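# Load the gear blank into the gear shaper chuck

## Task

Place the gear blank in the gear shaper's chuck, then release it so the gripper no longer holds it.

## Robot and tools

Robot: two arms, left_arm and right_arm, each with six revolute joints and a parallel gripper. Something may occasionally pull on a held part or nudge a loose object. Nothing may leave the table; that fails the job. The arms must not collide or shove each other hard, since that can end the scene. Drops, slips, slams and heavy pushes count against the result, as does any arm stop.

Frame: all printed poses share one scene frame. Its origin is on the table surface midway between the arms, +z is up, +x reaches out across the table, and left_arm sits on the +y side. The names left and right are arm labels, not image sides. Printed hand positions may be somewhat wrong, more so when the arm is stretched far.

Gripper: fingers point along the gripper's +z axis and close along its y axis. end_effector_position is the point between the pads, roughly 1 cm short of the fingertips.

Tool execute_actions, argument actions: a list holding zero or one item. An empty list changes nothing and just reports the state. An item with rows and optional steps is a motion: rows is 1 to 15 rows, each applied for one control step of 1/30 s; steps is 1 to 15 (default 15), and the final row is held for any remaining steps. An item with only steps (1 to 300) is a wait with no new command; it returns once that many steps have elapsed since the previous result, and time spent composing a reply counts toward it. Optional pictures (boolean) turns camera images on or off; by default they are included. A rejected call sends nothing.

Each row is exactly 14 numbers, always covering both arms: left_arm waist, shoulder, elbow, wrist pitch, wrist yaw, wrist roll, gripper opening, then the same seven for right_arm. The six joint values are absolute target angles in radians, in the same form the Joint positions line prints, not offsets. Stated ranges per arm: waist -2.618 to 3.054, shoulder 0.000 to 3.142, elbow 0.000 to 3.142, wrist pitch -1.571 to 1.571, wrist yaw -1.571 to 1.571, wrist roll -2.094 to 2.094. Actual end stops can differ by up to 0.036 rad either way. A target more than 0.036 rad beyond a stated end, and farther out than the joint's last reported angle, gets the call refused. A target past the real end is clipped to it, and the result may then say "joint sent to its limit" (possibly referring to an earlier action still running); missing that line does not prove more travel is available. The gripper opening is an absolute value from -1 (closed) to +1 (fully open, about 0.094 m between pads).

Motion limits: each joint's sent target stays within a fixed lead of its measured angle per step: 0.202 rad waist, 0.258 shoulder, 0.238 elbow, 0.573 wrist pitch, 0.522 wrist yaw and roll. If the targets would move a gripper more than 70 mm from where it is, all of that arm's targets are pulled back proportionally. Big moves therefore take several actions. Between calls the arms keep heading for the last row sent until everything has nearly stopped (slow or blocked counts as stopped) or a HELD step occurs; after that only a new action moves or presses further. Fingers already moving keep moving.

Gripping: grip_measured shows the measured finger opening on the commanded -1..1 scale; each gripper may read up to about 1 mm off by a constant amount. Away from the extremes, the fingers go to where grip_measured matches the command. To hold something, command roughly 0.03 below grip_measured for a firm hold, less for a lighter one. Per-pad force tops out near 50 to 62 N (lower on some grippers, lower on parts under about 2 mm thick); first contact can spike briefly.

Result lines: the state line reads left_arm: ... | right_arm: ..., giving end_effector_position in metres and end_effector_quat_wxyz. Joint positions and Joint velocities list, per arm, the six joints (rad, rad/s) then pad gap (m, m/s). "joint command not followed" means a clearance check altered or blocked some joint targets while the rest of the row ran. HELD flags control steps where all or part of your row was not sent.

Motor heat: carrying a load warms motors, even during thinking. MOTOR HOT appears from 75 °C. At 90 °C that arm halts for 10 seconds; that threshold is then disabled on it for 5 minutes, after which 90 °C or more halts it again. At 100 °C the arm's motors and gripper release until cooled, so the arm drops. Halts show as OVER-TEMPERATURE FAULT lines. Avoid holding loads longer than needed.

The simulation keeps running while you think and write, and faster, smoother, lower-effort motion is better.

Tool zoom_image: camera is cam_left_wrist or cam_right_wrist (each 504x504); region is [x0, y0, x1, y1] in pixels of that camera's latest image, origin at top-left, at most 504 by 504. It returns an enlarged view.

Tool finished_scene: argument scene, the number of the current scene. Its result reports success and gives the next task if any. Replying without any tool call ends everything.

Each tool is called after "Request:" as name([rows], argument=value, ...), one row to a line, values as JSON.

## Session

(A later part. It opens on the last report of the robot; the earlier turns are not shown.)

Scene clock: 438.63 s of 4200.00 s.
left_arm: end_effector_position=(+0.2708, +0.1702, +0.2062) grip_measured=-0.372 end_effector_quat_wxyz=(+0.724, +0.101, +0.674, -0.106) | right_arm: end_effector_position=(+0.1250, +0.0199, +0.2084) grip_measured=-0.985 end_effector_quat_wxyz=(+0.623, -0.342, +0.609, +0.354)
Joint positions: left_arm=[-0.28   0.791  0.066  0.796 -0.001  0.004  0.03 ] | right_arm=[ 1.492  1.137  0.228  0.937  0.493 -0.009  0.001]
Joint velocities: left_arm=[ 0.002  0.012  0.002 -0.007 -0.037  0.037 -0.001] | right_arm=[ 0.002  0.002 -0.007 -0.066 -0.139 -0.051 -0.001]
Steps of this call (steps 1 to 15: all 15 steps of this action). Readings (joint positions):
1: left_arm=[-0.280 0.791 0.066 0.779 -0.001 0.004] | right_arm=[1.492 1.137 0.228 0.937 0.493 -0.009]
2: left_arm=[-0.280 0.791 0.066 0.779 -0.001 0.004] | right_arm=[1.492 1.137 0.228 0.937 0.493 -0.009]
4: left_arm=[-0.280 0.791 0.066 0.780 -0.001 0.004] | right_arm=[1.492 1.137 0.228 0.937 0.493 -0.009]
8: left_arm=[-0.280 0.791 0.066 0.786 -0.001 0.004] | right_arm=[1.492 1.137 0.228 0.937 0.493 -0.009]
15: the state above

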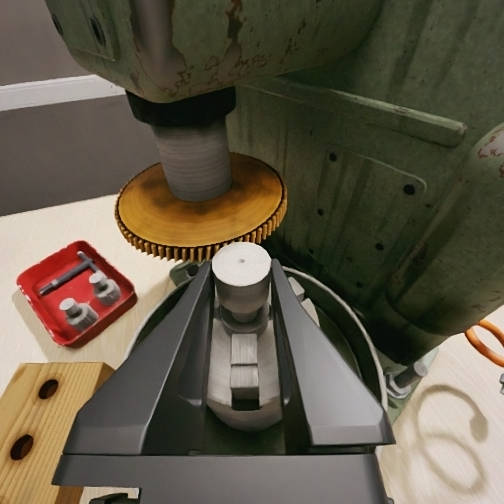

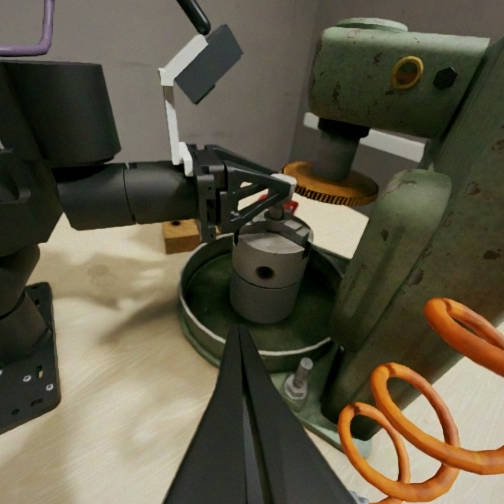

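Request:
execute_actions([
  {"rows":[[-0.28,0.765,0.09,0.77,0,0,-0.37,1.5,1.14,0.23,0.95,0.5,0,-1],[-0.28,0.758,0.1,0.743,0,0,-0.37,1.5,1.14,0.23,0.95,0.5,0,-1],[-0.28,0.751,0.11,0.716,0,0,-0.37,1.5,1.14,0.23,0.95,0.5,0,-1],[-0.28,0.744,0.12,0.689,0,0,-0.37,1.5,1.14,0.23,0.95,0.5,0,-1],[-0.28,0.737,0.13,0.662,0,0,-0.37,1.5,1.14,0.23,0.95,0.5,0,-1],[-0.28,0.73,0.14,0.635,0,0,-0.37,1.5,1.14,0.23,0.95,0.5,0,-1],[-0.28,0.723,0.15,0.608,0,0,-0.37,1.5,1.14,0.23,0.95,0.5,0,-1],[-0.28,0.716,0.16,0.581,0,0,-0.37,1.5,1.14,0.23,0.95,0.5,0,-1],[-0.28,0.709,0.17,0.554,0,0,-0.37,1.5,1.14,0.23,0.95,0.5,0,-1],[-0.28,0.702,0.18,0.527,0,0,-0.37,1.5,1.14,0.23,0.95,0.5,0,-1],[-0.28,0.695,0.19,0.5,0,0,-0.37,1.5,1.14,0.23,0.95,0.5,0,-1],[-0.28,0.688,0.2,0.473,0,0,-0.37,1.5,1.14,0.23,0.95,0.5,0,-1],[-0.28,0.681,0.21,0.446,0,0,-0.37,1.5,1.14,0.23,0.95,0.5,0,-1],[-0.28,0.674,0.22,0.42,0,0,-0.37,1.5,1.14,0.23,0.95,0.5,0,-1],[-0.28,0.668,0.228,0.41,0,0,-0.37,1.5,1.14,0.23,0.95,0.5,0,-1]],"steps":15},
], pictures=false)

Request:
execute_actions([
  {"steps":15},
])

Request:
zoom_image(camera="cam_right_wrist", region=[220, 150, 340, 250])

Scene clock: 453.87 s of 4200.00 s.
left_arm: end_effector_position=(+0.2748, +0.1690, +0.2232) grip_measured=-0.372 end_effector_quat_wxyz=(+0.704, +0.104, +0.695, -0.103) | right_arm: end_effector_position=(+0.1250, +0.0199, +0.2084) grip_measured=-0.985 end_effector_quat_wxyz=(+0.623, -0.342, +0.609, +0.354)
Joint positions: left_arm=[-0.28   0.702  0.186  0.528 -0.001  0.004  0.03 ] | right_arm=[ 1.492  1.137  0.228  0.937  0.493 -0.009  0.001]
Joint velocities: left_arm=[ 0.007 -0.183  0.252 -0.652 -0.007 -0.11  -0.001] | right_arm=[ 0.002  0.007  0.002  0.007 -0.081  0.066 -0.   ]
Steps of this call (steps 1 to 30: the robot went on to your last target; steps 31 to 90: nothing new was sent; then 11.73 s passed at rest; steps 91 to 105: all 15 steps of this action). Readings (joint positions):
91: left_arm=[-0.280 0.791 0.066 0.814 -0.001 0.004] | right_arm=[1.492 1.137 0.228 0.937 0.493 -0.009]
92: left_arm=[-0.280 0.790 0.066 0.807 -0.001 0.004] | right_arm=[1.492 1.137 0.228 0.937 0.493 -0.009]
94: left_arm=[-0.280 0.779 0.072 0.774 -0.001 0.004] | right_arm=[1.492 1.137 0.228 0.937 0.493 -0.009]
98: left_arm=[-0.280 0.752 0.112 0.692 -0.001 0.004] | right_arm=[1.492 1.137 0.228 0.937 0.493 -0.009]
105: the state above

Scene clock: 454.37 s of 4200.00 s.
left_arm: end_effector_position=(+0.2744, +0.1691, +0.2121) grip_measured=-0.372 end_effector_quat_wxyz=(+0.681, +0.107, +0.717, -0.100) | right_arm: end_effector_position=(+0.1250, +0.0199, +0.2084) grip_measured=-0.985 end_effector_quat_wxyz=(+0.623, -0.342, +0.609, +0.354)
Joint positions: left_arm=[-0.28   0.691  0.202  0.437 -0.001  0.004  0.03 ] | right_arm=[ 1.492  1.137  0.228  0.937  0.493 -0.009  0.001]
Joint velocities: left_arm=[ 0.022  0.002 -0.002 -0.007 -0.022  0.037 -0.001] | right_arm=[ 0.012 -0.002  0.022  0.007  0.037  0.007 -0.001]
Steps of this call (steps 1 to 15: the robot went on to your last target). Readings (joint positions):
1: left_arm=[-0.280 0.697 0.193 0.510 -0.001 0.004] | right_arm=[1.492 1.137 0.228 0.937 0.493 -0.009]
2: left_arm=[-0.280 0.694 0.198 0.497 -0.001 0.004] | right_arm=[1.492 1.137 0.228 0.937 0.493 -0.009]
4: left_arm=[-0.280 0.691 0.202 0.479 -0.001 0.004] | right_arm=[1.492 1.137 0.228 0.937 0.493 -0.009]
8: left_arm=[-0.280 0.691 0.202 0.451 -0.001 0.004] | right_arm=[1.492 1.137 0.228 0.937 0.493 -0.009]
15: the state above

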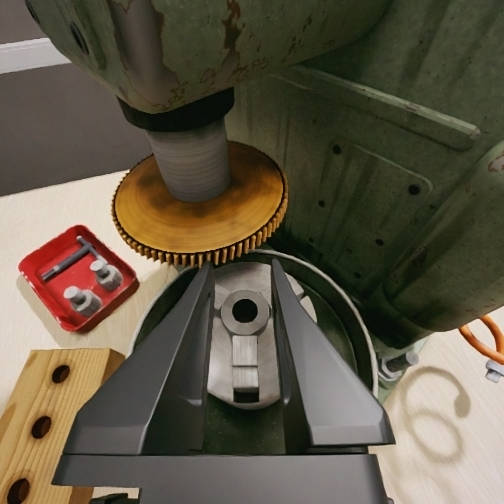

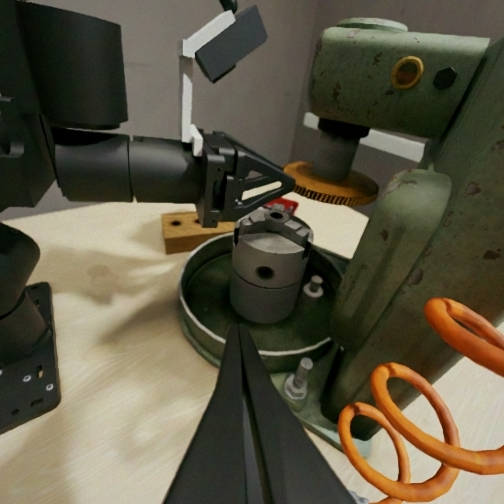

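Region (220, 150, 340, 250) of cam_right_wrist's 504x504 image, scaled by 4.200, with more detail than that image has.

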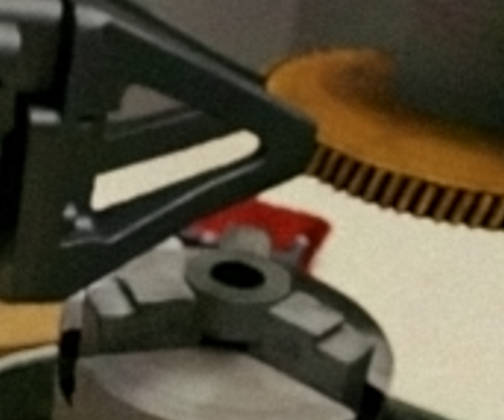

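Request:
zoom_image(camera="cam_right_wrist", region=[200, 200, 380, 380])

Region (200, 200, 380, 380) of cam_right_wrist's 504x504 image, scaled by 2.800, with more detail than that image has.

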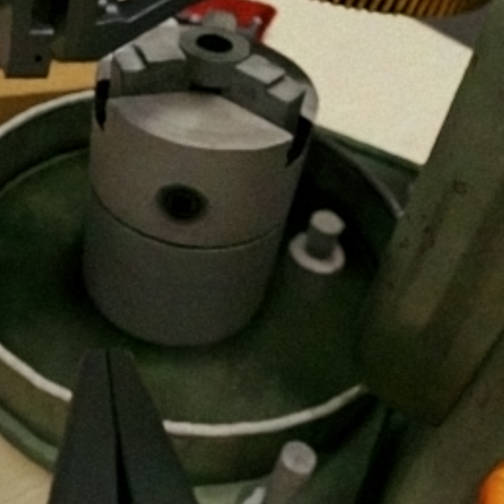

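Request:
execute_actions([
  {"rows":[[-0.28,0.668,0.228,0.41,0,0,1,1.5,1.14,0.23,0.95,0.5,0,-1]],"steps":15},
], pictures=false)

Request:
execute_actions([
  {"steps":20},
])

Scene clock: 480.80 s of 4200.00 s.
left_arm: end_effector_position=(+0.2744, +0.1691, +0.2114) grip_measured=+1.000 end_effector_quat_wxyz=(+0.681, +0.108, +0.718, -0.099) | right_arm: end_effector_position=(+0.1250, +0.0199, +0.2084) grip_measured=-0.985 end_effector_quat_wxyz=(+0.623, -0.342, +0.609, +0.354)
Joint positions: left_arm=[-0.28   0.691  0.202  0.435 -0.001  0.004  0.094] | right_arm=[ 1.492  1.137  0.228  0.937  0.493 -0.009  0.001]
Joint velocities: left_arm=[-0.007 -0.007  0.007  0.095 -0.007 -0.037  0.   ] | right_arm=[ 0.007 -0.017  0.007  0.095  0.007 -0.066 -0.   ]
Steps of this call (steps 1 to 15: the robot went on to your last target; steps 16 to 90: nothing new was sent; then 22.93 s passed at rest; steps 91 to 105: all 15 steps of this action). Readings (joint positions):
91: left_arm=[-0.280 0.691 0.202 0.435 -0.001 0.004] | right_arm=[1.492 1.137 0.228 0.937 0.493 -0.009]
92: left_arm=[-0.280 0.691 0.202 0.435 -0.001 0.004] | right_arm=[1.492 1.137 0.228 0.937 0.493 -0.009]
94: left_arm=[-0.280 0.691 0.202 0.435 -0.001 0.004] | right_arm=[1.492 1.137 0.228 0.937 0.493 -0.009]
98: left_arm=[-0.280 0.691 0.202 0.435 -0.001 0.004] | right_arm=[1.492 1.137 0.228 0.937 0.493 -0.009]
105: the state above

Scene clock: 481.47 s of 4200.00 s.
left_arm: end_effector_position=(+0.2744, +0.1691, +0.2113) grip_measured=+1.000 end_effector_quat_wxyz=(+0.680, +0.108, +0.718, -0.099) | right_arm: end_effector_position=(+0.1250, +0.0199, +0.2084) grip_measured=-0.985 end_effector_quat_wxyz=(+0.623, -0.342, +0.609, +0.354)
Joint positions: left_arm=[-0.28   0.691  0.202  0.434 -0.001  0.004  0.094] | right_arm=[ 1.492  1.137  0.228  0.937  0.493 -0.009  0.001]
Joint velocities: left_arm=[-0.002 -0.007 -0.017  0.081 -0.007  0.022  0.   ] | right_arm=[-0.012 -0.002  0.012 -0.022  0.051 -0.022 -0.   ]
Steps of this call (steps 1 to 15: the robot went on to your last target; steps 16 to 20: nothing new was sent). Readings (joint positions):
1: left_arm=[-0.280 0.691 0.202 0.435 -0.001 0.004] | right_arm=[1.492 1.137 0.228 0.937 0.493 -0.009]
2: left_arm=[-0.280 0.691 0.202 0.435 -0.001 0.004] | right_arm=[1.492 1.137 0.228 0.937 0.493 -0.009]
4: left_arm=[-0.280 0.691 0.202 0.435 -0.001 0.004] | right_arm=[1.492 1.137 0.228 0.937 0.493 -0.009]
8: left_arm=[-0.280 0.691 0.202 0.434 -0.001 0.004] | right_arm=[1.492 1.137 0.228 0.937 0.493 -0.009]
20: the state above
All arms were judged still, so your last target was given up. Only a new action makes them travel on or press farther. Fingers that are still opening or closing keep moving.

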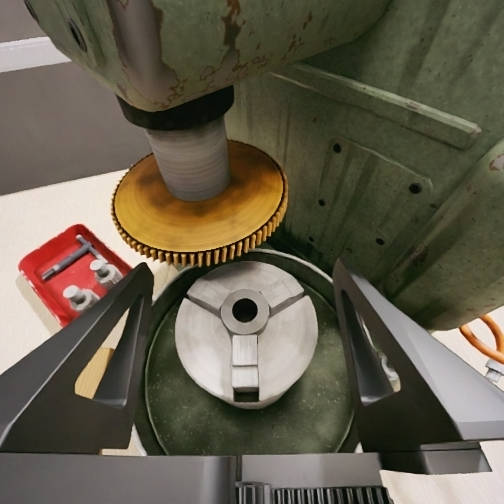

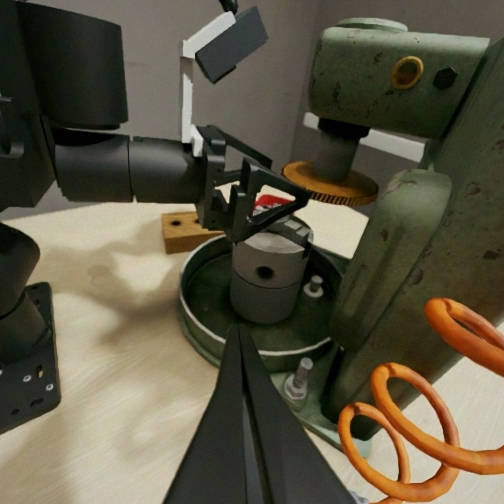

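Request:
execute_actions([
  {"rows":[[-0.28,0.4,0.25,0.15,0,0,1,1.2,1.3,0.9,-0.2,0,0,-0.4]],"steps":15},
], pictures=false)

Request:
execute_actions([
  {"rows":[[0.2,0.3,0.3,0.0,0,0,1,0.825,1.6,1.3,-0.55,0,0,-0.4]],"steps":15},
], pictures=false)

Request:
execute_actions([
  {"steps":25},
])

Scene clock: 497.20 s of 4200.00 s.
left_arm: end_effector_position=(+0.2449, +0.1781, +0.2436) grip_measured=+1.000 end_effector_quat_wxyz=(+0.703, +0.104, +0.696, -0.103) | right_arm: end_effector_position=(+0.1664, +0.0818, +0.2124) grip_measured=-0.402 end_effector_quat_wxyz=(+0.422, -0.495, +0.704, +0.284)
Joint positions: left_arm=[-0.28   0.413  0.238  0.185 -0.001  0.004  0.094] | right_arm=[ 1.204  1.302  0.9   -0.102  0.025 -0.007  0.028]
Joint velocities: left_arm=[-0.007  0.007  0.002 -0.11   0.007  0.007  0.   ] | right_arm=[ 0.007  0.007 -0.002 -0.916 -0.095  0.066 -0.001]
Steps of this call (steps 1 to 90: nothing new was sent; then 12.23 s passed at rest; steps 91 to 105: all 15 steps of this action). Readings (joint positions):
91: left_arm=[-0.280 0.651 0.207 0.381 -0.001 0.004] | right_arm=[1.451 1.154 0.265 0.864 0.408 -0.007]
92: left_arm=[-0.280 0.573 0.207 0.317 -0.001 0.004] | right_arm=[1.382 1.203 0.342 0.750 0.320 -0.007]
94: left_arm=[-0.280 0.451 0.215 0.269 -0.001 0.004] | right_arm=[1.262 1.285 0.508 0.515 0.206 -0.007]
98: left_arm=[-0.280 0.413 0.238 0.241 -0.001 0.004] | right_arm=[1.204 1.317 0.801 0.097 0.094 -0.007]
105: the state above

Scene clock: 497.70 s of 4200.00 s.
left_arm: end_effector_position=(+0.2390, +0.3075, +0.2474) grip_measured=+1.000 end_effector_quat_wxyz=(+0.699, -0.065, +0.709, +0.067) | right_arm: end_effector_position=(+0.1975, +0.1030, +0.1970) grip_measured=-0.401 end_effector_quat_wxyz=(+0.285, -0.510, +0.766, +0.268)
Joint positions: left_arm=[ 0.194  0.322  0.277  0.03  -0.006  0.004  0.094] | right_arm=[ 1.078  1.569  1.279 -0.49  -0.168  0.003  0.028]
Joint velocities: left_arm=[ 0.017 -0.012 -0.002 -0.051 -0.007 -0.022  0.   ] | right_arm=[-0.012  0.002 -0.002  0.051 -0.022 -0.022 -0.   ]
Steps of this call (steps 1 to 15: all 15 steps of this action). Readings (joint positions):
1: left_arm=[-0.244 0.398 0.244 0.154 0.016 0.004] | right_arm=[1.183 1.328 0.934 -0.174 0.006 -0.007]
2: left_arm=[-0.171 0.372 0.249 0.119 0.016 0.004] | right_arm=[1.150 1.385 0.998 -0.238 -0.034 0.007]
4: left_arm=[-0.015 0.333 0.262 0.084 0.010 0.004] | right_arm=[1.110 1.497 1.127 -0.347 -0.061 0.004]
8: left_arm=[0.187 0.322 0.277 0.060 -0.006 0.004] | right_arm=[1.091 1.564 1.246 -0.460 -0.124 0.001]
15: the state above

Scene clock: 498.53 s of 4200.00 s.
left_arm: end_effector_position=(+0.2390, +0.3075, +0.2459) grip_measured=+1.000 end_effector_quat_wxyz=(+0.697, -0.065, +0.711, +0.066) | right_arm: end_effector_position=(+0.1975, +0.1030, +0.1970) grip_measured=-0.401 end_effector_quat_wxyz=(+0.285, -0.510, +0.766, +0.268)
Joint positions: left_arm=[ 0.194  0.322  0.277  0.024 -0.006  0.004  0.094] | right_arm=[ 1.078  1.569  1.279 -0.49  -0.168  0.003  0.028]
Joint velocities: left_arm=[-0.007 -0.007  0.007  0.007  0.051 -0.066  0.   ] | right_arm=[ 0.002  0.002  0.002 -0.037  0.007  0.022 -0.001]
Steps of this call (steps 1 to 15: the robot went on to your last target; steps 16 to 25: nothing new was sent). Readings (joint positions):
1: left_arm=[0.194 0.322 0.277 0.029 -0.006 0.004] | right_arm=[1.078 1.569 1.279 -0.490 -0.168 0.003]
2: left_arm=[0.194 0.322 0.277 0.028 -0.006 0.004] | right_arm=[1.078 1.569 1.279 -0.490 -0.168 0.003]
4: left_arm=[0.194 0.322 0.277 0.026 -0.006 0.004] | right_arm=[1.078 1.569 1.279 -0.490 -0.168 0.003]
8: left_arm=[0.194 0.322 0.277 0.025 -0.006 0.004] | right_arm=[1.078 1.569 1.279 -0.490 -0.168 0.003]
25: the state above
All arms were judged still, so your last target was given up. Only a new action makes them travel on or press farther. Fingers that are still opening or closing keep moving.

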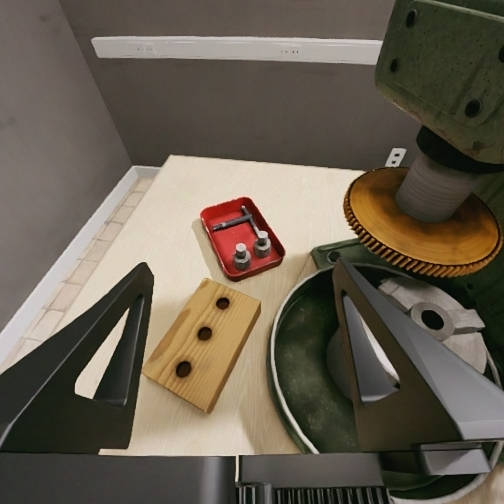

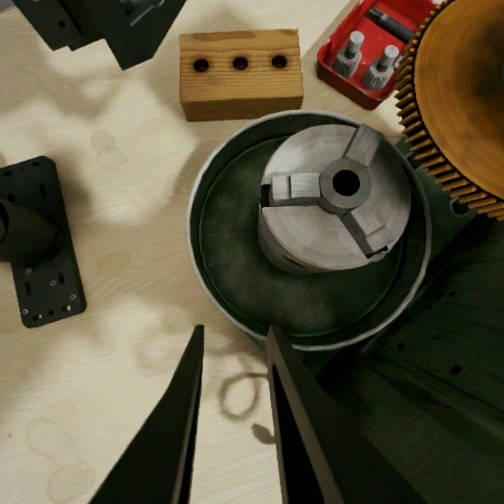

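Request:
execute_actions([
  {"rows":[[0.6,1.2,0.9,-0.9,0.5,0.8,-0.4,1.25,1.4,0.9,0.0,0.2,0,-1]],"steps":15},
], pictures=false)

Request:
execute_actions([
  {"rows":[[0.55,1.9,1.3,-0.97,1.12,1.57,-0.4,1.5,1.14,0.23,0.95,0.5,0,-1]],"steps":15},
], pictures=false)

Request:
execute_actions([
  {"steps":30},
])

Scene clock: 583.37 s of 4200.00 s.
left_arm: end_effector_position=(+0.2499, +0.3421, +0.1373) grip_measured=-0.398 end_effector_quat_wxyz=(+0.299, +0.133, +0.944, -0.049) | right_arm: end_effector_position=(+0.1751, +0.0942, +0.1825) grip_measured=-0.985 end_effector_quat_wxyz=(+0.435, -0.485, +0.722, +0.231)
Joint positions: left_arm=[ 0.594  1.214  0.898 -0.832  0.462  0.759  0.028] | right_arm=[ 1.257  1.409  0.895 -0.036  0.177  0.004  0.001]
Joint velocities: left_arm=[-0.007 -0.007  0.002 -0.374  0.227  0.212 -0.001] | right_arm=[-0.012 -0.007  0.007  0.183  0.037  0.037  0.   ]
Steps of this call (steps 1 to 90: nothing new was sent; then 81.33 s passed at rest; steps 91 to 105: all 15 steps of this action). Readings (joint positions):
91: left_arm=[0.236 0.360 0.320 -0.063 0.081 0.088] | right_arm=[1.111 1.542 1.228 -0.403 -0.107 0.005]
92: left_arm=[0.310 0.447 0.397 -0.179 0.171 0.191] | right_arm=[1.150 1.498 1.147 -0.303 -0.036 0.005]
94: left_arm=[0.463 0.638 0.564 -0.395 0.292 0.391] | right_arm=[1.231 1.422 1.002 -0.186 0.039 0.004]
98: left_arm=[0.592 1.006 0.860 -0.663 0.401 0.630] | right_arm=[1.260 1.409 0.899 -0.114 0.119 0.004]
105: the state above

Scene clock: 583.87 s of 4200.00 s.
left_arm: end_effector_position=(+0.3523, +0.3006, +0.1136) grip_measured=-0.398 end_effector_quat_wxyz=(+0.435, +0.407, +0.759, -0.263) | right_arm: end_effector_position=(+0.1185, +0.0202, +0.1868) grip_measured=-0.985 end_effector_quat_wxyz=(+0.600, -0.371, +0.622, +0.341)
Joint positions: left_arm=[ 0.552  1.925  1.292 -0.946  1.067  1.528  0.028] | right_arm=[1.505 1.137 0.216 0.867 0.478 0.003 0.001]
Joint velocities: left_arm=[ 0.002 -0.134  0.002 -0.037  0.256  0.242 -0.002] | right_arm=[-0.002  0.002 -0.017  0.564  0.139 -0.037 -0.   ]
Steps of this call (steps 1 to 15: all 15 steps of this action). Readings (joint positions):
1: left_arm=[0.593 1.253 0.936 -0.885 0.533 0.845] | right_arm=[1.277 1.388 0.859 0.035 0.224 0.004]
2: left_arm=[0.580 1.330 1.007 -0.930 0.631 0.945] | right_arm=[1.317 1.342 0.798 0.116 0.270 0.004]
4: left_arm=[0.558 1.508 1.170 -0.946 0.805 1.145] | right_arm=[1.427 1.232 0.650 0.319 0.341 0.004]
8: left_arm=[0.552 1.810 1.316 -0.903 0.997 1.393] | right_arm=[1.505 1.137 0.349 0.728 0.415 0.003]
15: the state above

Scene clock: 584.87 s of 4200.00 s.
left_arm: end_effector_position=(+0.3527, +0.2977, +0.1212) grip_measured=-0.398 end_effector_quat_wxyz=(+0.452, +0.417, +0.744, -0.262) | right_arm: end_effector_position=(+0.1207, +0.0193, +0.2028) grip_measured=-0.985 end_effector_quat_wxyz=(+0.616, -0.346, +0.611, +0.357)
Joint positions: left_arm=[ 0.552  1.917  1.292 -0.953  1.099  1.563  0.028] | right_arm=[1.505 1.137 0.216 0.937 0.492 0.003 0.001]
Joint velocities: left_arm=[-0.012 -0.012  0.007  0.022  0.051 -0.125 -0.001] | right_arm=[-0.017  0.007 -0.002  0.022 -0.051 -0.022 -0.   ]
Steps of this call (steps 1 to 30: the robot went on to your last target). Readings (joint positions):
1: left_arm=[0.552 1.921 1.292 -0.947 1.074 1.535] | right_arm=[1.505 1.137 0.216 0.883 0.481 0.003]
2: left_arm=[0.552 1.918 1.292 -0.948 1.079 1.541] | right_arm=[1.505 1.137 0.216 0.896 0.483 0.003]
4: left_arm=[0.552 1.917 1.292 -0.950 1.088 1.549] | right_arm=[1.505 1.137 0.216 0.912 0.487 0.003]
8: left_arm=[0.552 1.917 1.292 -0.952 1.094 1.558] | right_arm=[1.505 1.137 0.216 0.928 0.490 0.003]
30: the state above
All arms were judged still, so your last target was given up. Only a new action makes them travel on or press farther. Fingers that are still opening or closing keep moving.

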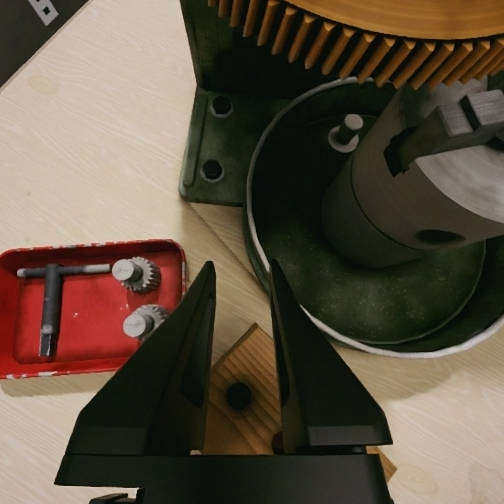

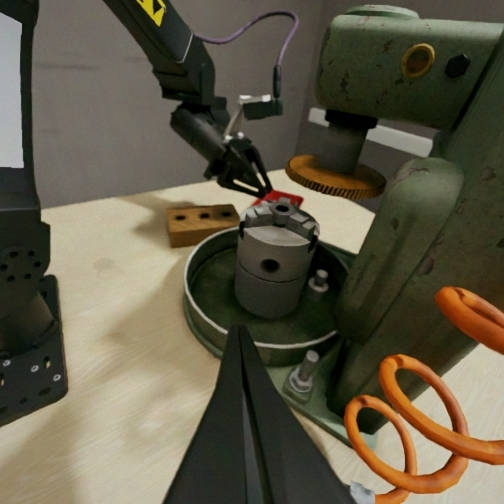

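Request:
execute_actions([
  {"rows":[[0.5,2.0,1.2,-0.8,1.33,1.57,-0.4,1.5,1.14,0.23,0.95,0.5,0,-1],[0.5,2.0,1.2,-0.8,1.33,1.57,-0.4,1.5,1.14,0.23,0.95,0.5,0,-1],[0.5,2.0,1.2,-0.8,1.33,1.57,-0.4,1.5,1.14,0.23,0.95,0.5,0,-1],[0.5,2.0,1.2,-0.8,1.33,1.57,-0.4,1.5,1.14,0.23,0.95,0.5,0,-1],[0.46,2.05,1.14,-0.65,1.34,1.57,-0.4,1.5,1.14,0.23,0.95,0.5,0,-1],[0.46,2.05,1.14,-0.65,1.34,1.57,-0.4,1.5,1.14,0.23,0.95,0.5,0,-1],[0.46,2.05,1.14,-0.65,1.34,1.57,-0.4,1.5,1.14,0.23,0.95,0.5,0,-1],[0.46,2.05,1.14,-0.65,1.34,1.57,-0.4,1.5,1.14,0.23,0.95,0.5,0,-1],[0.42,2.05,1.14,-0.65,1.34,1.57,-0.4,1.5,1.14,0.23,0.95,0.5,0,-1]],"steps":15},
], pictures=false)

Request:
execute_actions([
  {"steps":15},
])

Scene clock: 602.73 s of 4200.00 s.
left_arm: end_effector_position=(+0.3580, +0.2348, +0.0810) grip_measured=-0.398 end_effector_quat_wxyz=(+0.506, +0.432, +0.665, -0.339) | right_arm: end_effector_position=(+0.1207, +0.0193, +0.2028) grip_measured=-0.985 end_effector_quat_wxyz=(+0.616, -0.346, +0.611, +0.358)
Joint positions: left_arm=[ 0.42   2.052  1.149 -0.676  1.309  1.564  0.028] | right_arm=[1.505 1.137 0.216 0.937 0.492 0.003 0.001]
Joint velocities: left_arm=[-0.012 -0.002  0.007  0.168  0.007 -0.007 -0.   ] | right_arm=[-0.007 -0.012 -0.007  0.022 -0.022 -0.051  0.   ]
Steps of this call (steps 1 to 90: nothing new was sent; then 14.37 s passed at rest; steps 91 to 105: all 15 steps of this action). Readings (joint positions):
91: left_arm=[0.548 1.922 1.281 -0.928 1.133 1.564] | right_arm=[1.505 1.137 0.216 0.937 0.492 0.003]
92: left_arm=[0.540 1.931 1.268 -0.898 1.172 1.564] | right_arm=[1.505 1.137 0.216 0.937 0.492 0.003]
94: left_arm=[0.516 1.963 1.242 -0.861 1.224 1.564] | right_arm=[1.505 1.137 0.216 0.937 0.492 0.003]
98: left_arm=[0.466 2.034 1.167 -0.740 1.279 1.564] | right_arm=[1.505 1.137 0.216 0.937 0.492 0.003]
105: the state above

Scene clock: 603.23 s of 4200.00 s.
left_arm: end_effector_position=(+0.3604, +0.2354, +0.0826) grip_measured=-0.398 end_effector_quat_wxyz=(+0.513, +0.436, +0.659, -0.334) | right_arm: end_effector_position=(+0.1207, +0.0193, +0.2028) grip_measured=-0.985 end_effector_quat_wxyz=(+0.616, -0.346, +0.611, +0.358)
Joint positions: left_arm=[ 0.42   2.052  1.149 -0.654  1.318  1.564  0.028] | right_arm=[1.505 1.137 0.216 0.937 0.492 0.003 0.001]
Joint velocities: left_arm=[ 0.007 -0.012 -0.002  0.022 -0.051  0.007 -0.001] | right_arm=[ 0.002  0.007 -0.002 -0.066  0.022  0.081 -0.001]
Steps of this call (steps 1 to 15: the robot went on to your last target). Readings (joint positions):
1: left_arm=[0.420 2.052 1.149 -0.671 1.312 1.564] | right_arm=[1.505 1.137 0.216 0.937 0.492 0.003]
2: left_arm=[0.420 2.052 1.149 -0.667 1.313 1.564] | right_arm=[1.505 1.137 0.216 0.937 0.492 0.003]
4: left_arm=[0.420 2.052 1.149 -0.662 1.315 1.564] | right_arm=[1.505 1.137 0.216 0.937 0.492 0.003]
8: left_arm=[0.420 2.052 1.149 -0.657 1.317 1.564] | right_arm=[1.505 1.137 0.216 0.937 0.492 0.003]
15: the state above

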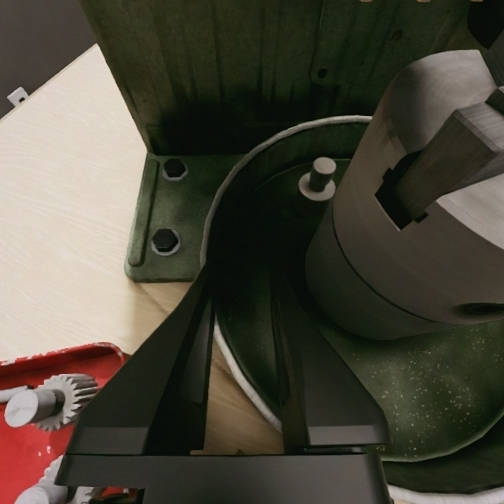

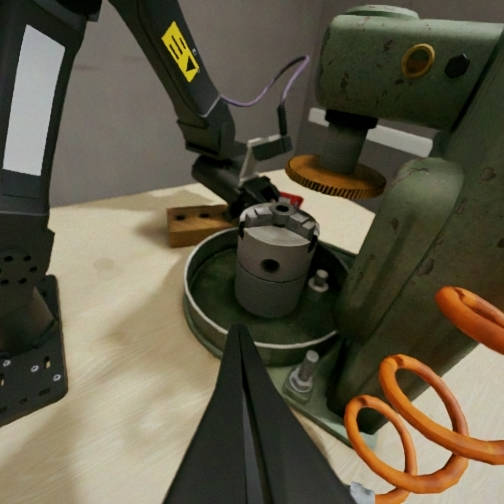

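Request:
execute_actions([
  {"rows":[[0.40,2.05,1.14,-0.65,1.34,1.57,-0.4,1.5,1.14,0.23,0.95,0.5,0,-1],[0.39,2.05,1.14,-0.65,1.34,1.57,-0.4,1.5,1.14,0.23,0.95,0.5,0,-1],[0.38,2.05,1.14,-0.65,1.34,1.57,-0.4,1.5,1.14,0.23,0.95,0.5,0,-1],[0.37,2.05,1.14,-0.65,1.34,1.57,-0.4,1.5,1.14,0.23,0.95,0.5,0,-1],[0.36,2.05,1.14,-0.65,1.34,1.57,-0.4,1.5,1.14,0.23,0.95,0.5,0,-1],[0.35,2.05,1.14,-0.65,1.34,1.57,-0.4,1.5,1.14,0.23,0.95,0.5,0,-1],[0.34,2.05,1.14,-0.65,1.34,1.57,-0.4,1.5,1.14,0.23,0.95,0.5,0,-1],[0.33,2.05,1.14,-0.65,1.34,1.57,-0.4,1.5,1.14,0.23,0.95,0.5,0,-1],[0.32,2.05,1.14,-0.65,1.34,1.57,-0.4,1.5,1.14,0.23,0.95,0.5,0,-1],[0.305,2.05,1.14,-0.65,1.34,1.57,-0.4,1.5,1.14,0.23,0.95,0.5,0,-1]],"steps":15},
])

Scene clock: 616.37 s of 4200.00 s.
left_arm: end_effector_position=(+0.3568, +0.1953, +0.0894) grip_measured=-0.398 end_effector_quat_wxyz=(+0.509, +0.462, +0.626, -0.368) | right_arm: end_effector_position=(+0.1207, +0.0193, +0.2028) grip_measured=-0.985 end_effector_quat_wxyz=(+0.616, -0.346, +0.611, +0.358)
Joint positions: left_arm=[ 0.319  2.052  1.149 -0.652  1.358  1.564  0.028] | right_arm=[1.505 1.137 0.216 0.937 0.492 0.003 0.001]
Joint velocities: left_arm=[-0.002 -0.022 -0.002 -0.007 -0.051  0.051 -0.   ] | right_arm=[-0.022 -0.032 -0.002 -0.051  0.007  0.051  0.   ]
Steps of this call (steps 1 to 15: the robot went on to your last target; steps 16 to 90: nothing new was sent; then 9.63 s passed at rest; steps 91 to 105: all 15 steps of this action). Readings (joint positions):
91: left_arm=[0.419 2.052 1.149 -0.653 1.319 1.564] | right_arm=[1.505 1.137 0.216 0.937 0.492 0.003]
92: left_arm=[0.416 2.052 1.149 -0.653 1.319 1.564] | right_arm=[1.505 1.137 0.216 0.937 0.492 0.003]
94: left_arm=[0.400 2.052 1.149 -0.653 1.319 1.564] | right_arm=[1.505 1.137 0.216 0.937 0.492 0.003]
98: left_arm=[0.354 2.052 1.149 -0.653 1.323 1.564] | right_arm=[1.505 1.137 0.216 0.937 0.492 0.003]
105: the state above

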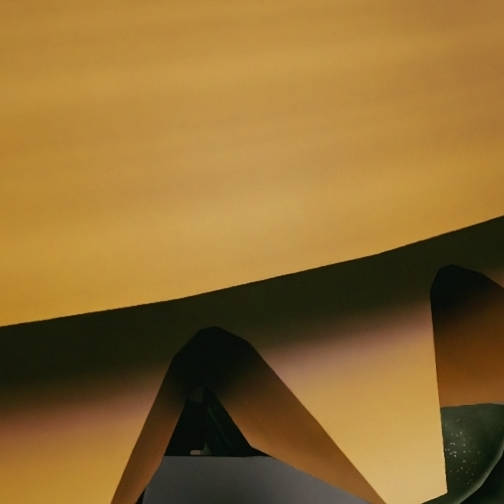

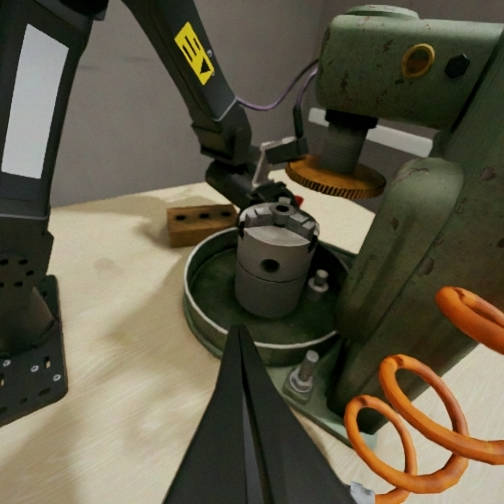

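Request:
execute_actions([
  {"rows":[[0.36,2.05,1.14,-0.65,1.34,1.57,-0.4,1.5,1.14,0.23,0.95,0.5,0,-1],[0.40,2.05,1.14,-0.65,1.34,1.57,-0.4,1.5,1.14,0.23,0.95,0.5,0,-1],[0.40,2.05,1.14,-0.65,1.34,1.57,-0.4,1.5,1.14,0.23,0.95,0.5,0,-1],[0.40,2.05,1.14,-0.65,1.34,1.57,-0.4,1.5,1.14,0.23,0.95,0.5,0,-1],[0.40,2.05,1.14,-0.65,1.34,1.57,-0.4,1.5,1.14,0.23,0.95,0.5,0,-1],[0.40,2.05,1.14,-0.65,1.32,0.9,-0.4,1.5,1.14,0.23,0.95,0.5,0,-1]],"steps":15},
], pictures=false)

Request:
execute_actions([
  {"rows":[[0.39,2.06,1.14,-0.65,1.32,0.9,-0.4,1.5,1.14,0.23,0.95,0.5,0,-1],[0.38,2.07,1.14,-0.64,1.32,0.9,-0.4,1.5,1.14,0.23,0.95,0.5,0,-1],[0.37,2.08,1.14,-0.63,1.32,0.9,-0.4,1.5,1.14,0.23,0.95,0.5,0,-1],[0.36,2.08,1.14,-0.63,1.32,0.9,-0.4,1.5,1.14,0.23,0.95,0.5,0,-1],[0.35,2.08,1.14,-0.63,1.32,0.9,-0.4,1.5,1.14,0.23,0.95,0.5,0,-1],[0.34,2.08,1.14,-0.63,1.32,0.9,-0.4,1.5,1.14,0.23,0.95,0.5,0,-1],[0.33,2.08,1.14,-0.63,1.32,0.9,-0.4,1.5,1.14,0.23,0.95,0.5,0,-1],[0.32,2.08,1.14,-0.63,1.32,0.9,-0.4,1.5,1.14,0.23,0.95,0.5,0,-1],[0.31,2.08,1.14,-0.63,1.32,0.9,-0.4,1.5,1.14,0.23,0.95,0.5,0,-1],[0.30,2.08,1.14,-0.63,1.32,0.9,-0.4,1.5,1.14,0.23,0.95,0.5,0,-1]],"steps":15},
])

Scene clock: 638.00 s of 4200.00 s.
left_arm: end_effector_position=(+0.3641, +0.2307, +0.0872) grip_measured=-0.398 end_effector_quat_wxyz=(+0.412, +0.246, +0.743, -0.467) | right_arm: end_effector_position=(+0.1207, +0.0193, +0.2028) grip_measured=-0.985 end_effector_quat_wxyz=(+0.616, -0.346, +0.611, +0.358)
Joint positions: left_arm=[ 0.407  2.052  1.149 -0.618  1.344  0.992  0.028] | right_arm=[1.505 1.137 0.216 0.937 0.492 0.003 0.001]
Joint velocities: left_arm=[ 0.002  0.017 -0.007  0.022 -0.022 -0.505 -0.   ] | right_arm=[-0.007 -0.007 -0.002  0.007  0.051 -0.022  0.001]
Steps of this call (steps 1 to 15: the robot went on to your last target; steps 16 to 90: nothing new was sent; then 18.13 s passed at rest; steps 91 to 105: all 15 steps of this action). Readings (joint positions):
91: left_arm=[0.323 2.052 1.149 -0.652 1.357 1.564] | right_arm=[1.505 1.137 0.216 0.937 0.492 0.003]
92: left_arm=[0.333 2.052 1.149 -0.652 1.353 1.564] | right_arm=[1.505 1.137 0.216 0.937 0.492 0.003]
94: left_arm=[0.369 2.052 1.149 -0.652 1.346 1.564] | right_arm=[1.505 1.137 0.216 0.937 0.492 0.003]
98: left_arm=[0.407 2.052 1.149 -0.649 1.329 1.285] | right_arm=[1.505 1.137 0.216 0.937 0.492 0.003]
105: the state above

Scene clock: 638.50 s of 4200.00 s.
left_arm: end_effector_position=(+0.3688, +0.2047, +0.0943) grip_measured=-0.398 end_effector_quat_wxyz=(+0.405, +0.265, +0.727, -0.487) | right_arm: end_effector_position=(+0.1207, +0.0193, +0.2028) grip_measured=-0.985 end_effector_quat_wxyz=(+0.616, -0.346, +0.611, +0.358)
Joint positions: left_arm=[ 0.335  2.052  1.158 -0.565  1.371  0.93   0.028] | right_arm=[1.505 1.137 0.216 0.937 0.492 0.003 0.001]
Joint velocities: left_arm=[-0.002 -0.007 -0.012 -0.037 -0.007 -0.051 -0.001] | right_arm=[-0.002  0.002  0.007 -0.066 -0.051 -0.066  0.   ]
Steps of this call (steps 1 to 15: all 15 steps of this action). Readings (joint positions):
1: left_arm=[0.407 2.052 1.149 -0.616 1.345 0.977] | right_arm=[1.505 1.137 0.216 0.937 0.492 0.003]
2: left_arm=[0.406 2.052 1.149 -0.613 1.346 0.965] | right_arm=[1.505 1.137 0.216 0.937 0.492 0.003]
4: left_arm=[0.401 2.052 1.149 -0.606 1.349 0.947] | right_arm=[1.505 1.137 0.216 0.937 0.492 0.003]
8: left_arm=[0.373 2.052 1.149 -0.586 1.363 0.933] | right_arm=[1.505 1.137 0.216 0.937 0.492 0.003]
15: the state above

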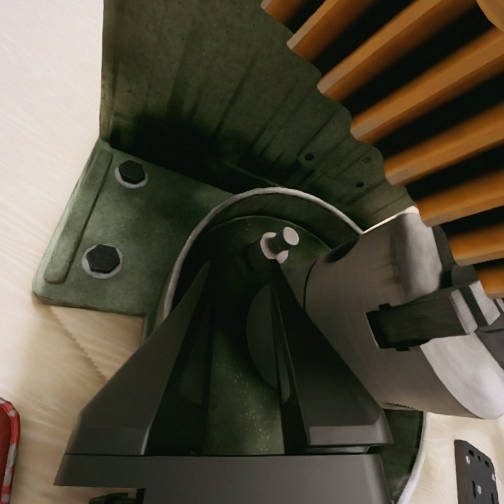

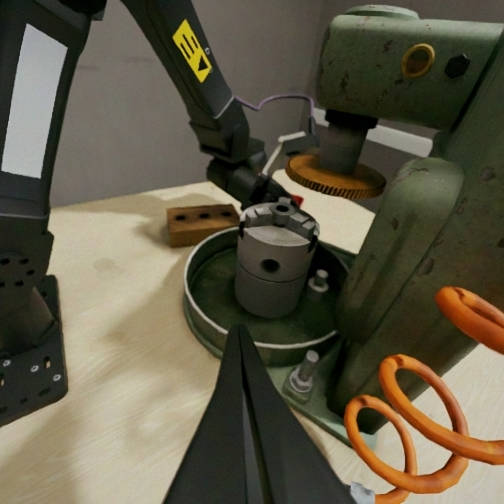

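Request:
execute_actions([
  {"rows":[[0.36,2.0,1.2,-0.7,1.3,0.9,-0.4,1.5,1.14,0.23,0.95,0.5,0,-1],[0.36,1.97,1.26,-0.78,1.25,0.85,-0.4,1.5,1.14,0.23,0.95,0.5,0,-1],[0.36,1.96,1.27,-0.85,1.2,0.8,-0.4,1.5,1.14,0.23,0.95,0.5,0,-1],[0.36,1.96,1.27,-0.86,1.15,0.75,-0.4,1.5,1.14,0.23,0.95,0.5,0,-1],[0.35,1.96,1.27,-0.86,1.1,0.7,-0.4,1.5,1.14,0.23,0.95,0.5,0,-1],[0.34,1.96,1.27,-0.86,1.05,0.7,-0.4,1.5,1.14,0.23,0.95,0.5,0,-1],[0.33,1.96,1.27,-0.86,1.03,0.7,-0.4,1.5,1.14,0.23,0.95,0.5,0,-1],[0.32,1.96,1.27,-0.86,1.03,0.7,-0.4,1.5,1.14,0.23,0.95,0.5,0,-1],[0.31,1.96,1.27,-0.86,1.03,0.7,-0.4,1.5,1.14,0.23,0.95,0.5,0,-1],[0.30,1.96,1.27,-0.86,1.03,0.7,-0.4,1.5,1.14,0.23,0.95,0.5,0,-1]],"steps":15},
], pictures=false)

Request:
execute_actions([
  {"steps":12},
])

Scene clock: 651.60 s of 4200.00 s.
left_arm: end_effector_position=(+0.3579, +0.2093, +0.0907) grip_measured=-0.398 end_effector_quat_wxyz=(+0.253, +0.193, +0.843, -0.433) | right_arm: end_effector_position=(+0.1207, +0.0193, +0.2028) grip_measured=-0.985 end_effector_quat_wxyz=(+0.616, -0.346, +0.611, +0.358)
Joint positions: left_arm=[ 0.3    1.962  1.256 -0.834  1.051  0.717  0.028] | right_arm=[1.505 1.137 0.216 0.937 0.492 0.003 0.001]
Joint velocities: left_arm=[-0.017 -0.017  0.002 -0.125 -0.168 -0.095  0.   ] | right_arm=[-0.007  0.002 -0.017  0.037 -0.037  0.051 -0.   ]
Steps of this call (steps 1 to 15: the robot went on to your last target; steps 16 to 90: nothing new was sent; then 9.60 s passed at rest; steps 91 to 105: all 15 steps of this action). Readings (joint positions):
91: left_arm=[0.339 2.046 1.165 -0.578 1.364 0.927] | right_arm=[1.505 1.137 0.216 0.937 0.492 0.003]
92: left_arm=[0.342 2.037 1.177 -0.616 1.339 0.914] | right_arm=[1.505 1.137 0.216 0.937 0.492 0.003]
94: left_arm=[0.350 2.011 1.213 -0.700 1.277 0.867] | right_arm=[1.505 1.137 0.216 0.937 0.492 0.003]
98: left_arm=[0.345 1.964 1.255 -0.778 1.146 0.770] | right_arm=[1.505 1.137 0.216 0.937 0.492 0.003]
105: the state above

Scene clock: 652.00 s of 4200.00 s.
left_arm: end_effector_position=(+0.3555, +0.2108, +0.0870) grip_measured=-0.398 end_effector_quat_wxyz=(+0.240, +0.185, +0.851, -0.429) | right_arm: end_effector_position=(+0.1207, +0.0193, +0.2028) grip_measured=-0.985 end_effector_quat_wxyz=(+0.616, -0.346, +0.611, +0.358)
Joint positions: left_arm=[ 0.3    1.962  1.256 -0.846  1.027  0.703  0.028] | right_arm=[1.505 1.137 0.216 0.937 0.492 0.003 0.001]
Joint velocities: left_arm=[ 0.012  0.002 -0.007 -0.007 -0.066 -0.051 -0.   ] | right_arm=[-0.002 -0.002  0.007 -0.037  0.037  0.022 -0.001]
Steps of this call (steps 1 to 12: the robot went on to your last target). Readings (joint positions):
1: left_arm=[0.300 1.962 1.256 -0.837 1.046 0.714] | right_arm=[1.505 1.137 0.216 0.937 0.492 0.003]
2: left_arm=[0.300 1.962 1.256 -0.839 1.042 0.711] | right_arm=[1.505 1.137 0.216 0.937 0.492 0.003]
4: left_arm=[0.300 1.962 1.256 -0.842 1.036 0.708] | right_arm=[1.505 1.137 0.216 0.937 0.492 0.003]
8: left_arm=[0.300 1.962 1.256 -0.845 1.030 0.704] | right_arm=[1.505 1.137 0.216 0.937 0.492 0.003]
12: the state above

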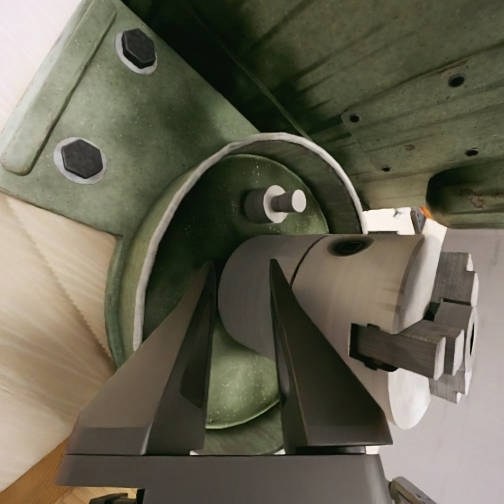

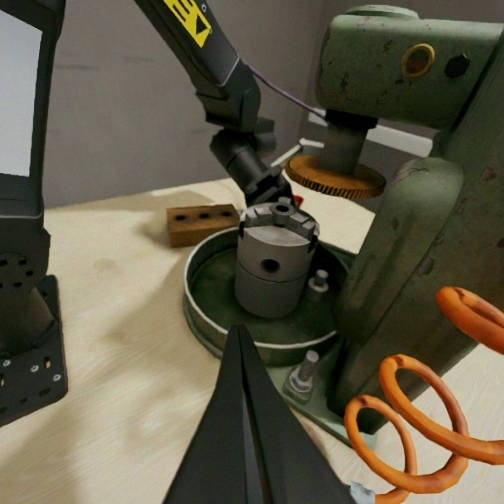

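Request:
execute_actions([
  {"rows":[[0.3,1.96,1.27,-0.86,1.03,0.7,-0.4,1.4,1.5,0.55,0.7,0.65,0.15,-0.5],[0.3,1.96,1.27,-0.86,1.03,0.7,-0.4,1.4,1.5,0.55,0.7,0.65,0.15,-0.5],[0.3,1.96,1.27,-0.86,1.03,0.7,-0.4,1.4,1.5,0.55,0.7,0.65,0.15,-0.5],[0.3,1.96,1.27,-0.86,1.03,0.7,-0.4,1.4,1.5,0.55,0.7,0.65,0.15,-0.5],[0.3,1.96,1.27,-0.86,1.03,0.7,-0.4,1.4,1.5,0.55,0.7,0.65,0.15,-0.5],[0.3,1.96,1.27,-0.86,1.03,0.7,-0.4,1.277,1.81,0.78,0.63,0.74,0.29,-0.5]],"steps":15},
], pictures=false)

Request:
execute_actions([
  {"steps":15},
])

Scene clock: 675.60 s of 4200.00 s.
left_arm: end_effector_position=(+0.3552, +0.2109, +0.0868) grip_measured=-0.398 end_effector_quat_wxyz=(+0.239, +0.184, +0.852, -0.428) | right_arm: end_effector_position=(+0.2529, +0.0941, +0.1114) grip_measured=-0.502 end_effector_quat_wxyz=(+0.570, -0.229, +0.772, +0.163)
Joint positions: left_arm=[ 0.3    1.962  1.256 -0.848  1.026  0.702  0.028] | right_arm=[1.276 1.82  0.769 0.653 0.698 0.255 0.023]
Joint velocities: left_arm=[-0.002 -0.007 -0.002  0.037  0.037 -0.022 -0.001] | right_arm=[-0.002  0.012  0.002  0.022  0.022  0.066 -0.   ]
Steps of this call (steps 1 to 30: the robot went on to your last target; steps 31 to 90: nothing new was sent; then 20.10 s passed at rest; steps 91 to 105: all 15 steps of this action). Readings (joint positions):
91: left_arm=[0.300 1.962 1.256 -0.847 1.026 0.702] | right_arm=[1.489 1.175 0.249 0.913 0.511 0.025]
92: left_arm=[0.300 1.962 1.256 -0.848 1.026 0.702] | right_arm=[1.457 1.259 0.325 0.876 0.540 0.049]
94: left_arm=[0.300 1.962 1.256 -0.848 1.026 0.702] | right_arm=[1.415 1.426 0.477 0.822 0.579 0.082]
98: left_arm=[0.300 1.962 1.256 -0.848 1.026 0.702] | right_arm=[1.331 1.678 0.701 0.748 0.645 0.176]
105: the state above

Scene clock: 676.10 s of 4200.00 s.
left_arm: end_effector_position=(+0.3552, +0.2109, +0.0868) grip_measured=-0.398 end_effector_quat_wxyz=(+0.239, +0.184, +0.852, -0.428) | right_arm: end_effector_position=(+0.2524, +0.0943, +0.1115) grip_measured=-0.502 end_effector_quat_wxyz=(+0.569, -0.223, +0.774, +0.168)
Joint positions: left_arm=[ 0.3    1.962  1.256 -0.848  1.026  0.702  0.028] | right_arm=[1.277 1.82  0.769 0.653 0.7   0.27  0.023]
Joint velocities: left_arm=[-0.007  0.017 -0.007 -0.007  0.022  0.037  0.   ] | right_arm=[ 0.017 -0.007  0.012 -0.051  0.007 -0.007 -0.001]
Steps of this call (steps 1 to 15: the robot went on to your last target). Readings (joint positions):
1: left_arm=[0.300 1.962 1.256 -0.848 1.026 0.702] | right_arm=[1.276 1.820 0.769 0.653 0.699 0.258]
2: left_arm=[0.300 1.962 1.256 -0.848 1.026 0.702] | right_arm=[1.277 1.820 0.769 0.653 0.699 0.261]
4: left_arm=[0.300 1.962 1.256 -0.848 1.026 0.702] | right_arm=[1.277 1.820 0.769 0.653 0.700 0.265]
8: left_arm=[0.300 1.962 1.256 -0.848 1.026 0.702] | right_arm=[1.277 1.820 0.769 0.653 0.700 0.268]
15: the state above

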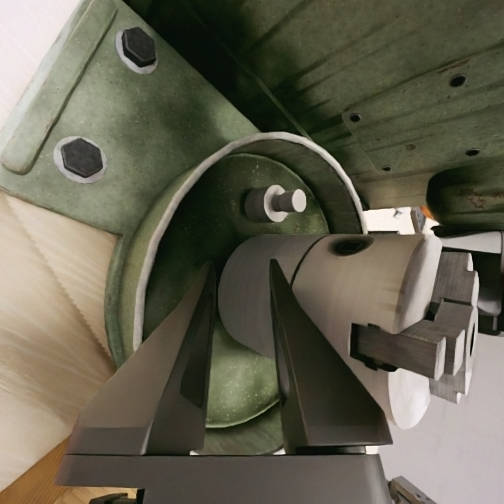

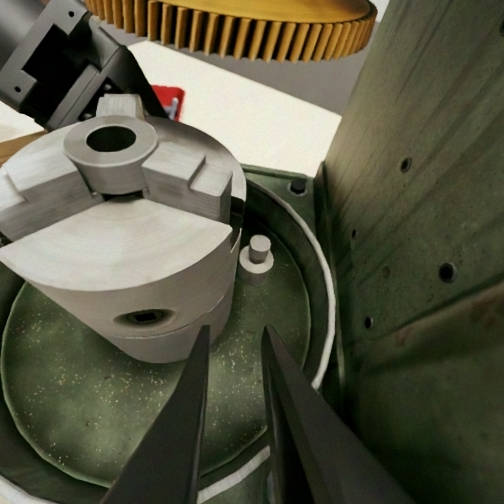

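Request:
execute_actions([
  {"rows":[[0.5,1.9,1.3,-0.95,1.03,0.7,-0.5,1.42,1.5,0.55,0.75,0.6,0.1,-1],[0.5,1.9,1.3,-0.95,1.03,0.7,-0.5,1.42,1.5,0.55,0.75,0.6,0.1,-1],[0.5,1.9,1.3,-0.95,1.03,0.7,-0.5,1.42,1.5,0.55,0.75,0.6,0.1,-1],[0.5,1.9,1.3,-0.95,1.03,0.7,-0.5,1.42,1.5,0.55,0.75,0.6,0.1,-1],[0.5,1.9,1.3,-0.95,1.03,0.7,-0.5,1.42,1.5,0.55,0.75,0.6,0.1,-1],[0.5,1.9,1.3,-0.95,1.03,0.7,-0.5,1.42,1.5,0.55,0.75,0.6,0.1,-1],[0.55,1.2,1.0,-1.0,0.3,1.3,-0.5,1.5,1.0,0.15,0.9,0.5,0,-1]],"steps":15},
], pictures=false)

Request:
execute_actions([
  {"rows":[[0.3,1.1,1.0,-1.1,-0.34,2.09,-0.5,1.5,1.0,0.15,0.9,0.5,0,-1],[0.3,1.1,1.0,-1.1,-0.34,2.09,-0.5,1.5,1.0,0.15,0.9,0.5,0,-1],[0.3,1.1,1.0,-1.1,-0.34,2.09,-0.5,1.5,1.0,0.15,0.9,0.5,0,-1],[0.3,1.1,1.0,-1.1,-0.34,2.09,-0.5,1.5,1.0,0.15,0.9,0.5,0,-1],[-0.57,1.1,1.0,-1.1,-0.34,2.09,-0.5,1.5,1.0,0.15,0.9,0.5,0,-1]],"steps":15},
], pictures=false)

Request:
execute_actions([
  {"rows":[[-0.57,1.1,1.0,-1.1,-0.34,2.09,-0.5,1.5,1.0,0.15,0.9,0.5,0,-1],[-0.57,1.1,1.0,-1.1,-0.34,2.09,-0.5,1.5,1.0,0.15,0.9,0.5,0,-1],[-0.57,1.1,1.0,-1.1,-0.34,2.09,-0.5,1.5,1.0,0.15,0.9,0.5,0,-1],[-0.57,1.3,1.15,-1.05,-0.34,2.09,-0.5,1.5,1.0,0.15,0.9,0.5,0,-1],[-0.57,1.3,1.15,-1.05,-0.34,2.09,-0.5,1.5,1.0,0.15,0.9,0.5,0,-1],[-0.57,1.3,1.15,-1.05,-0.34,2.09,-0.5,1.5,1.0,0.15,0.9,0.5,0,-1],[-0.57,1.45,1.25,-1.0,-0.34,2.09,-0.5,1.5,1.0,0.15,0.9,0.5,0,-1],[-0.57,1.45,1.25,-1.0,-0.34,2.09,-0.5,1.5,1.0,0.15,0.9,0.5,0,-1],[-0.57,1.45,1.25,-1.0,-0.34,2.09,-0.5,1.5,1.0,0.15,0.9,0.5,0,-1],[-0.57,1.59,1.31,-0.95,-0.34,2.09,-0.5,1.5,1.0,0.15,0.9,0.5,0,-1]],"steps":15},
], pictures=false)

Request:
execute_actions([
  {"steps":15},
])

Scene clock: 760.70 s of 4200.00 s.
left_arm: end_effector_position=(+0.2436, +0.3327, +0.1426) grip_measured=-0.498 end_effector_quat_wxyz=(+0.256, +0.345, +0.903, -0.014) | right_arm: end_effector_position=(+0.1277, -0.0038, +0.2006) grip_measured=-0.985 end_effector_quat_wxyz=(+0.619, -0.324, +0.622, +0.353)
Joint positions: left_arm=[ 0.55   1.268  1.002 -0.985  0.417  1.197  0.024] | right_arm=[1.497 1.013 0.156 0.875 0.527 0.029 0.001]
Joint velocities: left_arm=[-0.012 -1.937  0.1   -0.007 -0.74   0.74   0.001] | right_arm=[-0.002  0.012 -0.002 -0.007 -0.139 -0.139  0.001]
Steps of this call (steps 1 to 15: the robot went on to your last target; steps 16 to 90: nothing new was sent; then 81.10 s passed at rest; steps 91 to 105: all 15 steps of this action). Readings (joint positions):
91: left_arm=[0.318 1.959 1.257 -0.859 1.028 0.702] | right_arm=[1.290 1.792 0.739 0.666 0.685 0.247]
92: left_arm=[0.355 1.951 1.257 -0.878 1.028 0.702] | right_arm=[1.319 1.728 0.675 0.671 0.672 0.223]
94: left_arm=[0.454 1.934 1.263 -0.901 1.025 0.702] | right_arm=[1.393 1.587 0.576 0.676 0.647 0.181]
98: left_arm=[0.543 1.831 1.191 -0.886 0.871 0.846] | right_arm=[1.457 1.390 0.451 0.780 0.578 0.103]
105: the state above

Scene clock: 761.20 s of 4200.00 s.
left_arm: end_effector_position=(+0.2210, +0.1889, +0.1718) grip_measured=-0.498 end_effector_quat_wxyz=(+0.045, +0.913, +0.318, +0.250) | right_arm: end_effector_position=(+0.1249, -0.0021, +0.2032) grip_measured=-0.985 end_effector_quat_wxyz=(+0.621, -0.333, +0.614, +0.356)
Joint positions: left_arm=[-0.478  1.095  1.005 -1.06  -0.303  2.043  0.024] | right_arm=[1.497 1.013 0.156 0.887 0.508 0.009 0.001]
Joint velocities: left_arm=[-1.834 -0.017 -0.002 -0.081 -0.081  0.271 -0.   ] | right_arm=[ 0.022 -0.012 -0.002 -0.007  0.022 -0.037 -0.001]
Steps of this call (steps 1 to 15: all 15 steps of this action). Readings (joint positions):
1: left_arm=[0.515 1.204 1.005 -0.988 0.320 1.284] | right_arm=[1.497 1.013 0.156 0.878 0.523 0.025]
2: left_arm=[0.445 1.152 1.005 -0.997 0.214 1.385] | right_arm=[1.497 1.013 0.156 0.880 0.519 0.022]
4: left_arm=[0.329 1.098 1.005 -1.027 0.039 1.587] | right_arm=[1.497 1.013 0.156 0.883 0.515 0.017]
8: left_arm=[0.052 1.095 1.005 -1.056 -0.194 1.882] | right_arm=[1.497 1.013 0.156 0.886 0.511 0.012]
15: the state above

Scene clock: 761.70 s of 4200.00 s.
left_arm: end_effector_position=(+0.2770, +0.1261, +0.1549) grip_measured=-0.498 end_effector_quat_wxyz=(-0.007, +0.946, +0.250, +0.205) | right_arm: end_effector_position=(+0.1249, -0.0021, +0.2033) grip_measured=-0.985 end_effector_quat_wxyz=(+0.621, -0.333, +0.613, +0.356)
Joint positions: left_arm=[-0.574  1.515  1.289 -1.073 -0.315  2.08   0.024] | right_arm=[1.497 1.013 0.156 0.887 0.508 0.009 0.001]
Joint velocities: left_arm=[-0.022  0.002 -0.022  0.037  0.081  0.007  0.   ] | right_arm=[-0.007 -0.012 -0.002  0.022 -0.11   0.037  0.   ]
Steps of this call (steps 1 to 15: all 15 steps of this action). Readings (joint positions):
1: left_arm=[-0.528 1.095 1.005 -1.060 -0.303 2.051] | right_arm=[1.497 1.013 0.156 0.887 0.508 0.009]
2: left_arm=[-0.555 1.095 1.005 -1.061 -0.303 2.058] | right_arm=[1.497 1.013 0.156 0.887 0.508 0.009]
4: left_arm=[-0.567 1.122 1.028 -1.084 -0.309 2.068] | right_arm=[1.497 1.013 0.156 0.887 0.508 0.009]
8: left_arm=[-0.567 1.346 1.182 -1.056 -0.326 2.079] | right_arm=[1.497 1.013 0.156 0.887 0.508 0.009]
15: the state above

Scene clock: 762.20 s of 4200.00 s.
left_arm: end_effector_position=(+0.2770, +0.1261, +0.1549) grip_measured=-0.498 end_effector_quat_wxyz=(-0.007, +0.946, +0.250, +0.205) | right_arm: end_effector_position=(+0.1249, -0.0021, +0.2033) grip_measured=-0.985 end_effector_quat_wxyz=(+0.621, -0.333, +0.613, +0.356)
Joint positions: left_arm=[-0.574  1.515  1.289 -1.073 -0.315  2.08   0.024] | right_arm=[1.497 1.013 0.156 0.887 0.508 0.009 0.001]
Joint velocities: left_arm=[ 0.002  0.002 -0.002  0.007  0.022 -0.037 -0.001] | right_arm=[-0.007 -0.007 -0.007 -0.066 -0.022 -0.007 -0.001]
Steps of this call (steps 1 to 15: the robot went on to your last target). Readings (joint positions):
1: left_arm=[-0.574 1.515 1.289 -1.073 -0.315 2.080] | right_arm=[1.497 1.013 0.156 0.887 0.508 0.009]
2: left_arm=[-0.574 1.515 1.289 -1.073 -0.315 2.080] | right_arm=[1.497 1.013 0.156 0.887 0.508 0.009]
4: left_arm=[-0.574 1.515 1.289 -1.073 -0.315 2.080] | right_arm=[1.497 1.013 0.156 0.887 0.508 0.009]
8: left_arm=[-0.574 1.515 1.289 -1.073 -0.315 2.080] | right_arm=[1.497 1.013 0.156 0.887 0.508 0.009]
15: the state above
All arms were judged still, so your last target was given up. Only a new action makes them travel on or press farther. Fingers that are still opening or closing keep moving.

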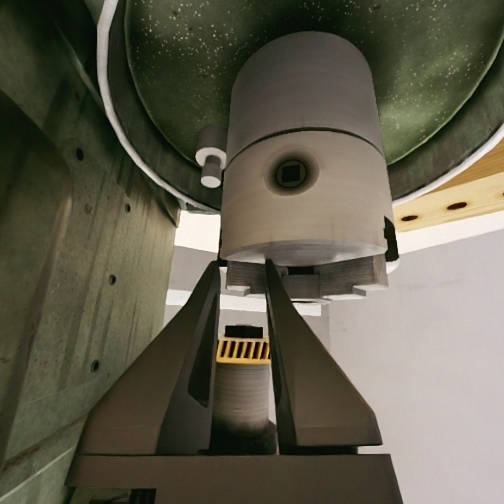

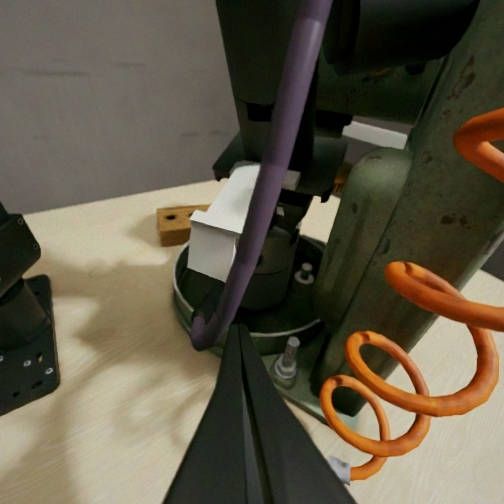

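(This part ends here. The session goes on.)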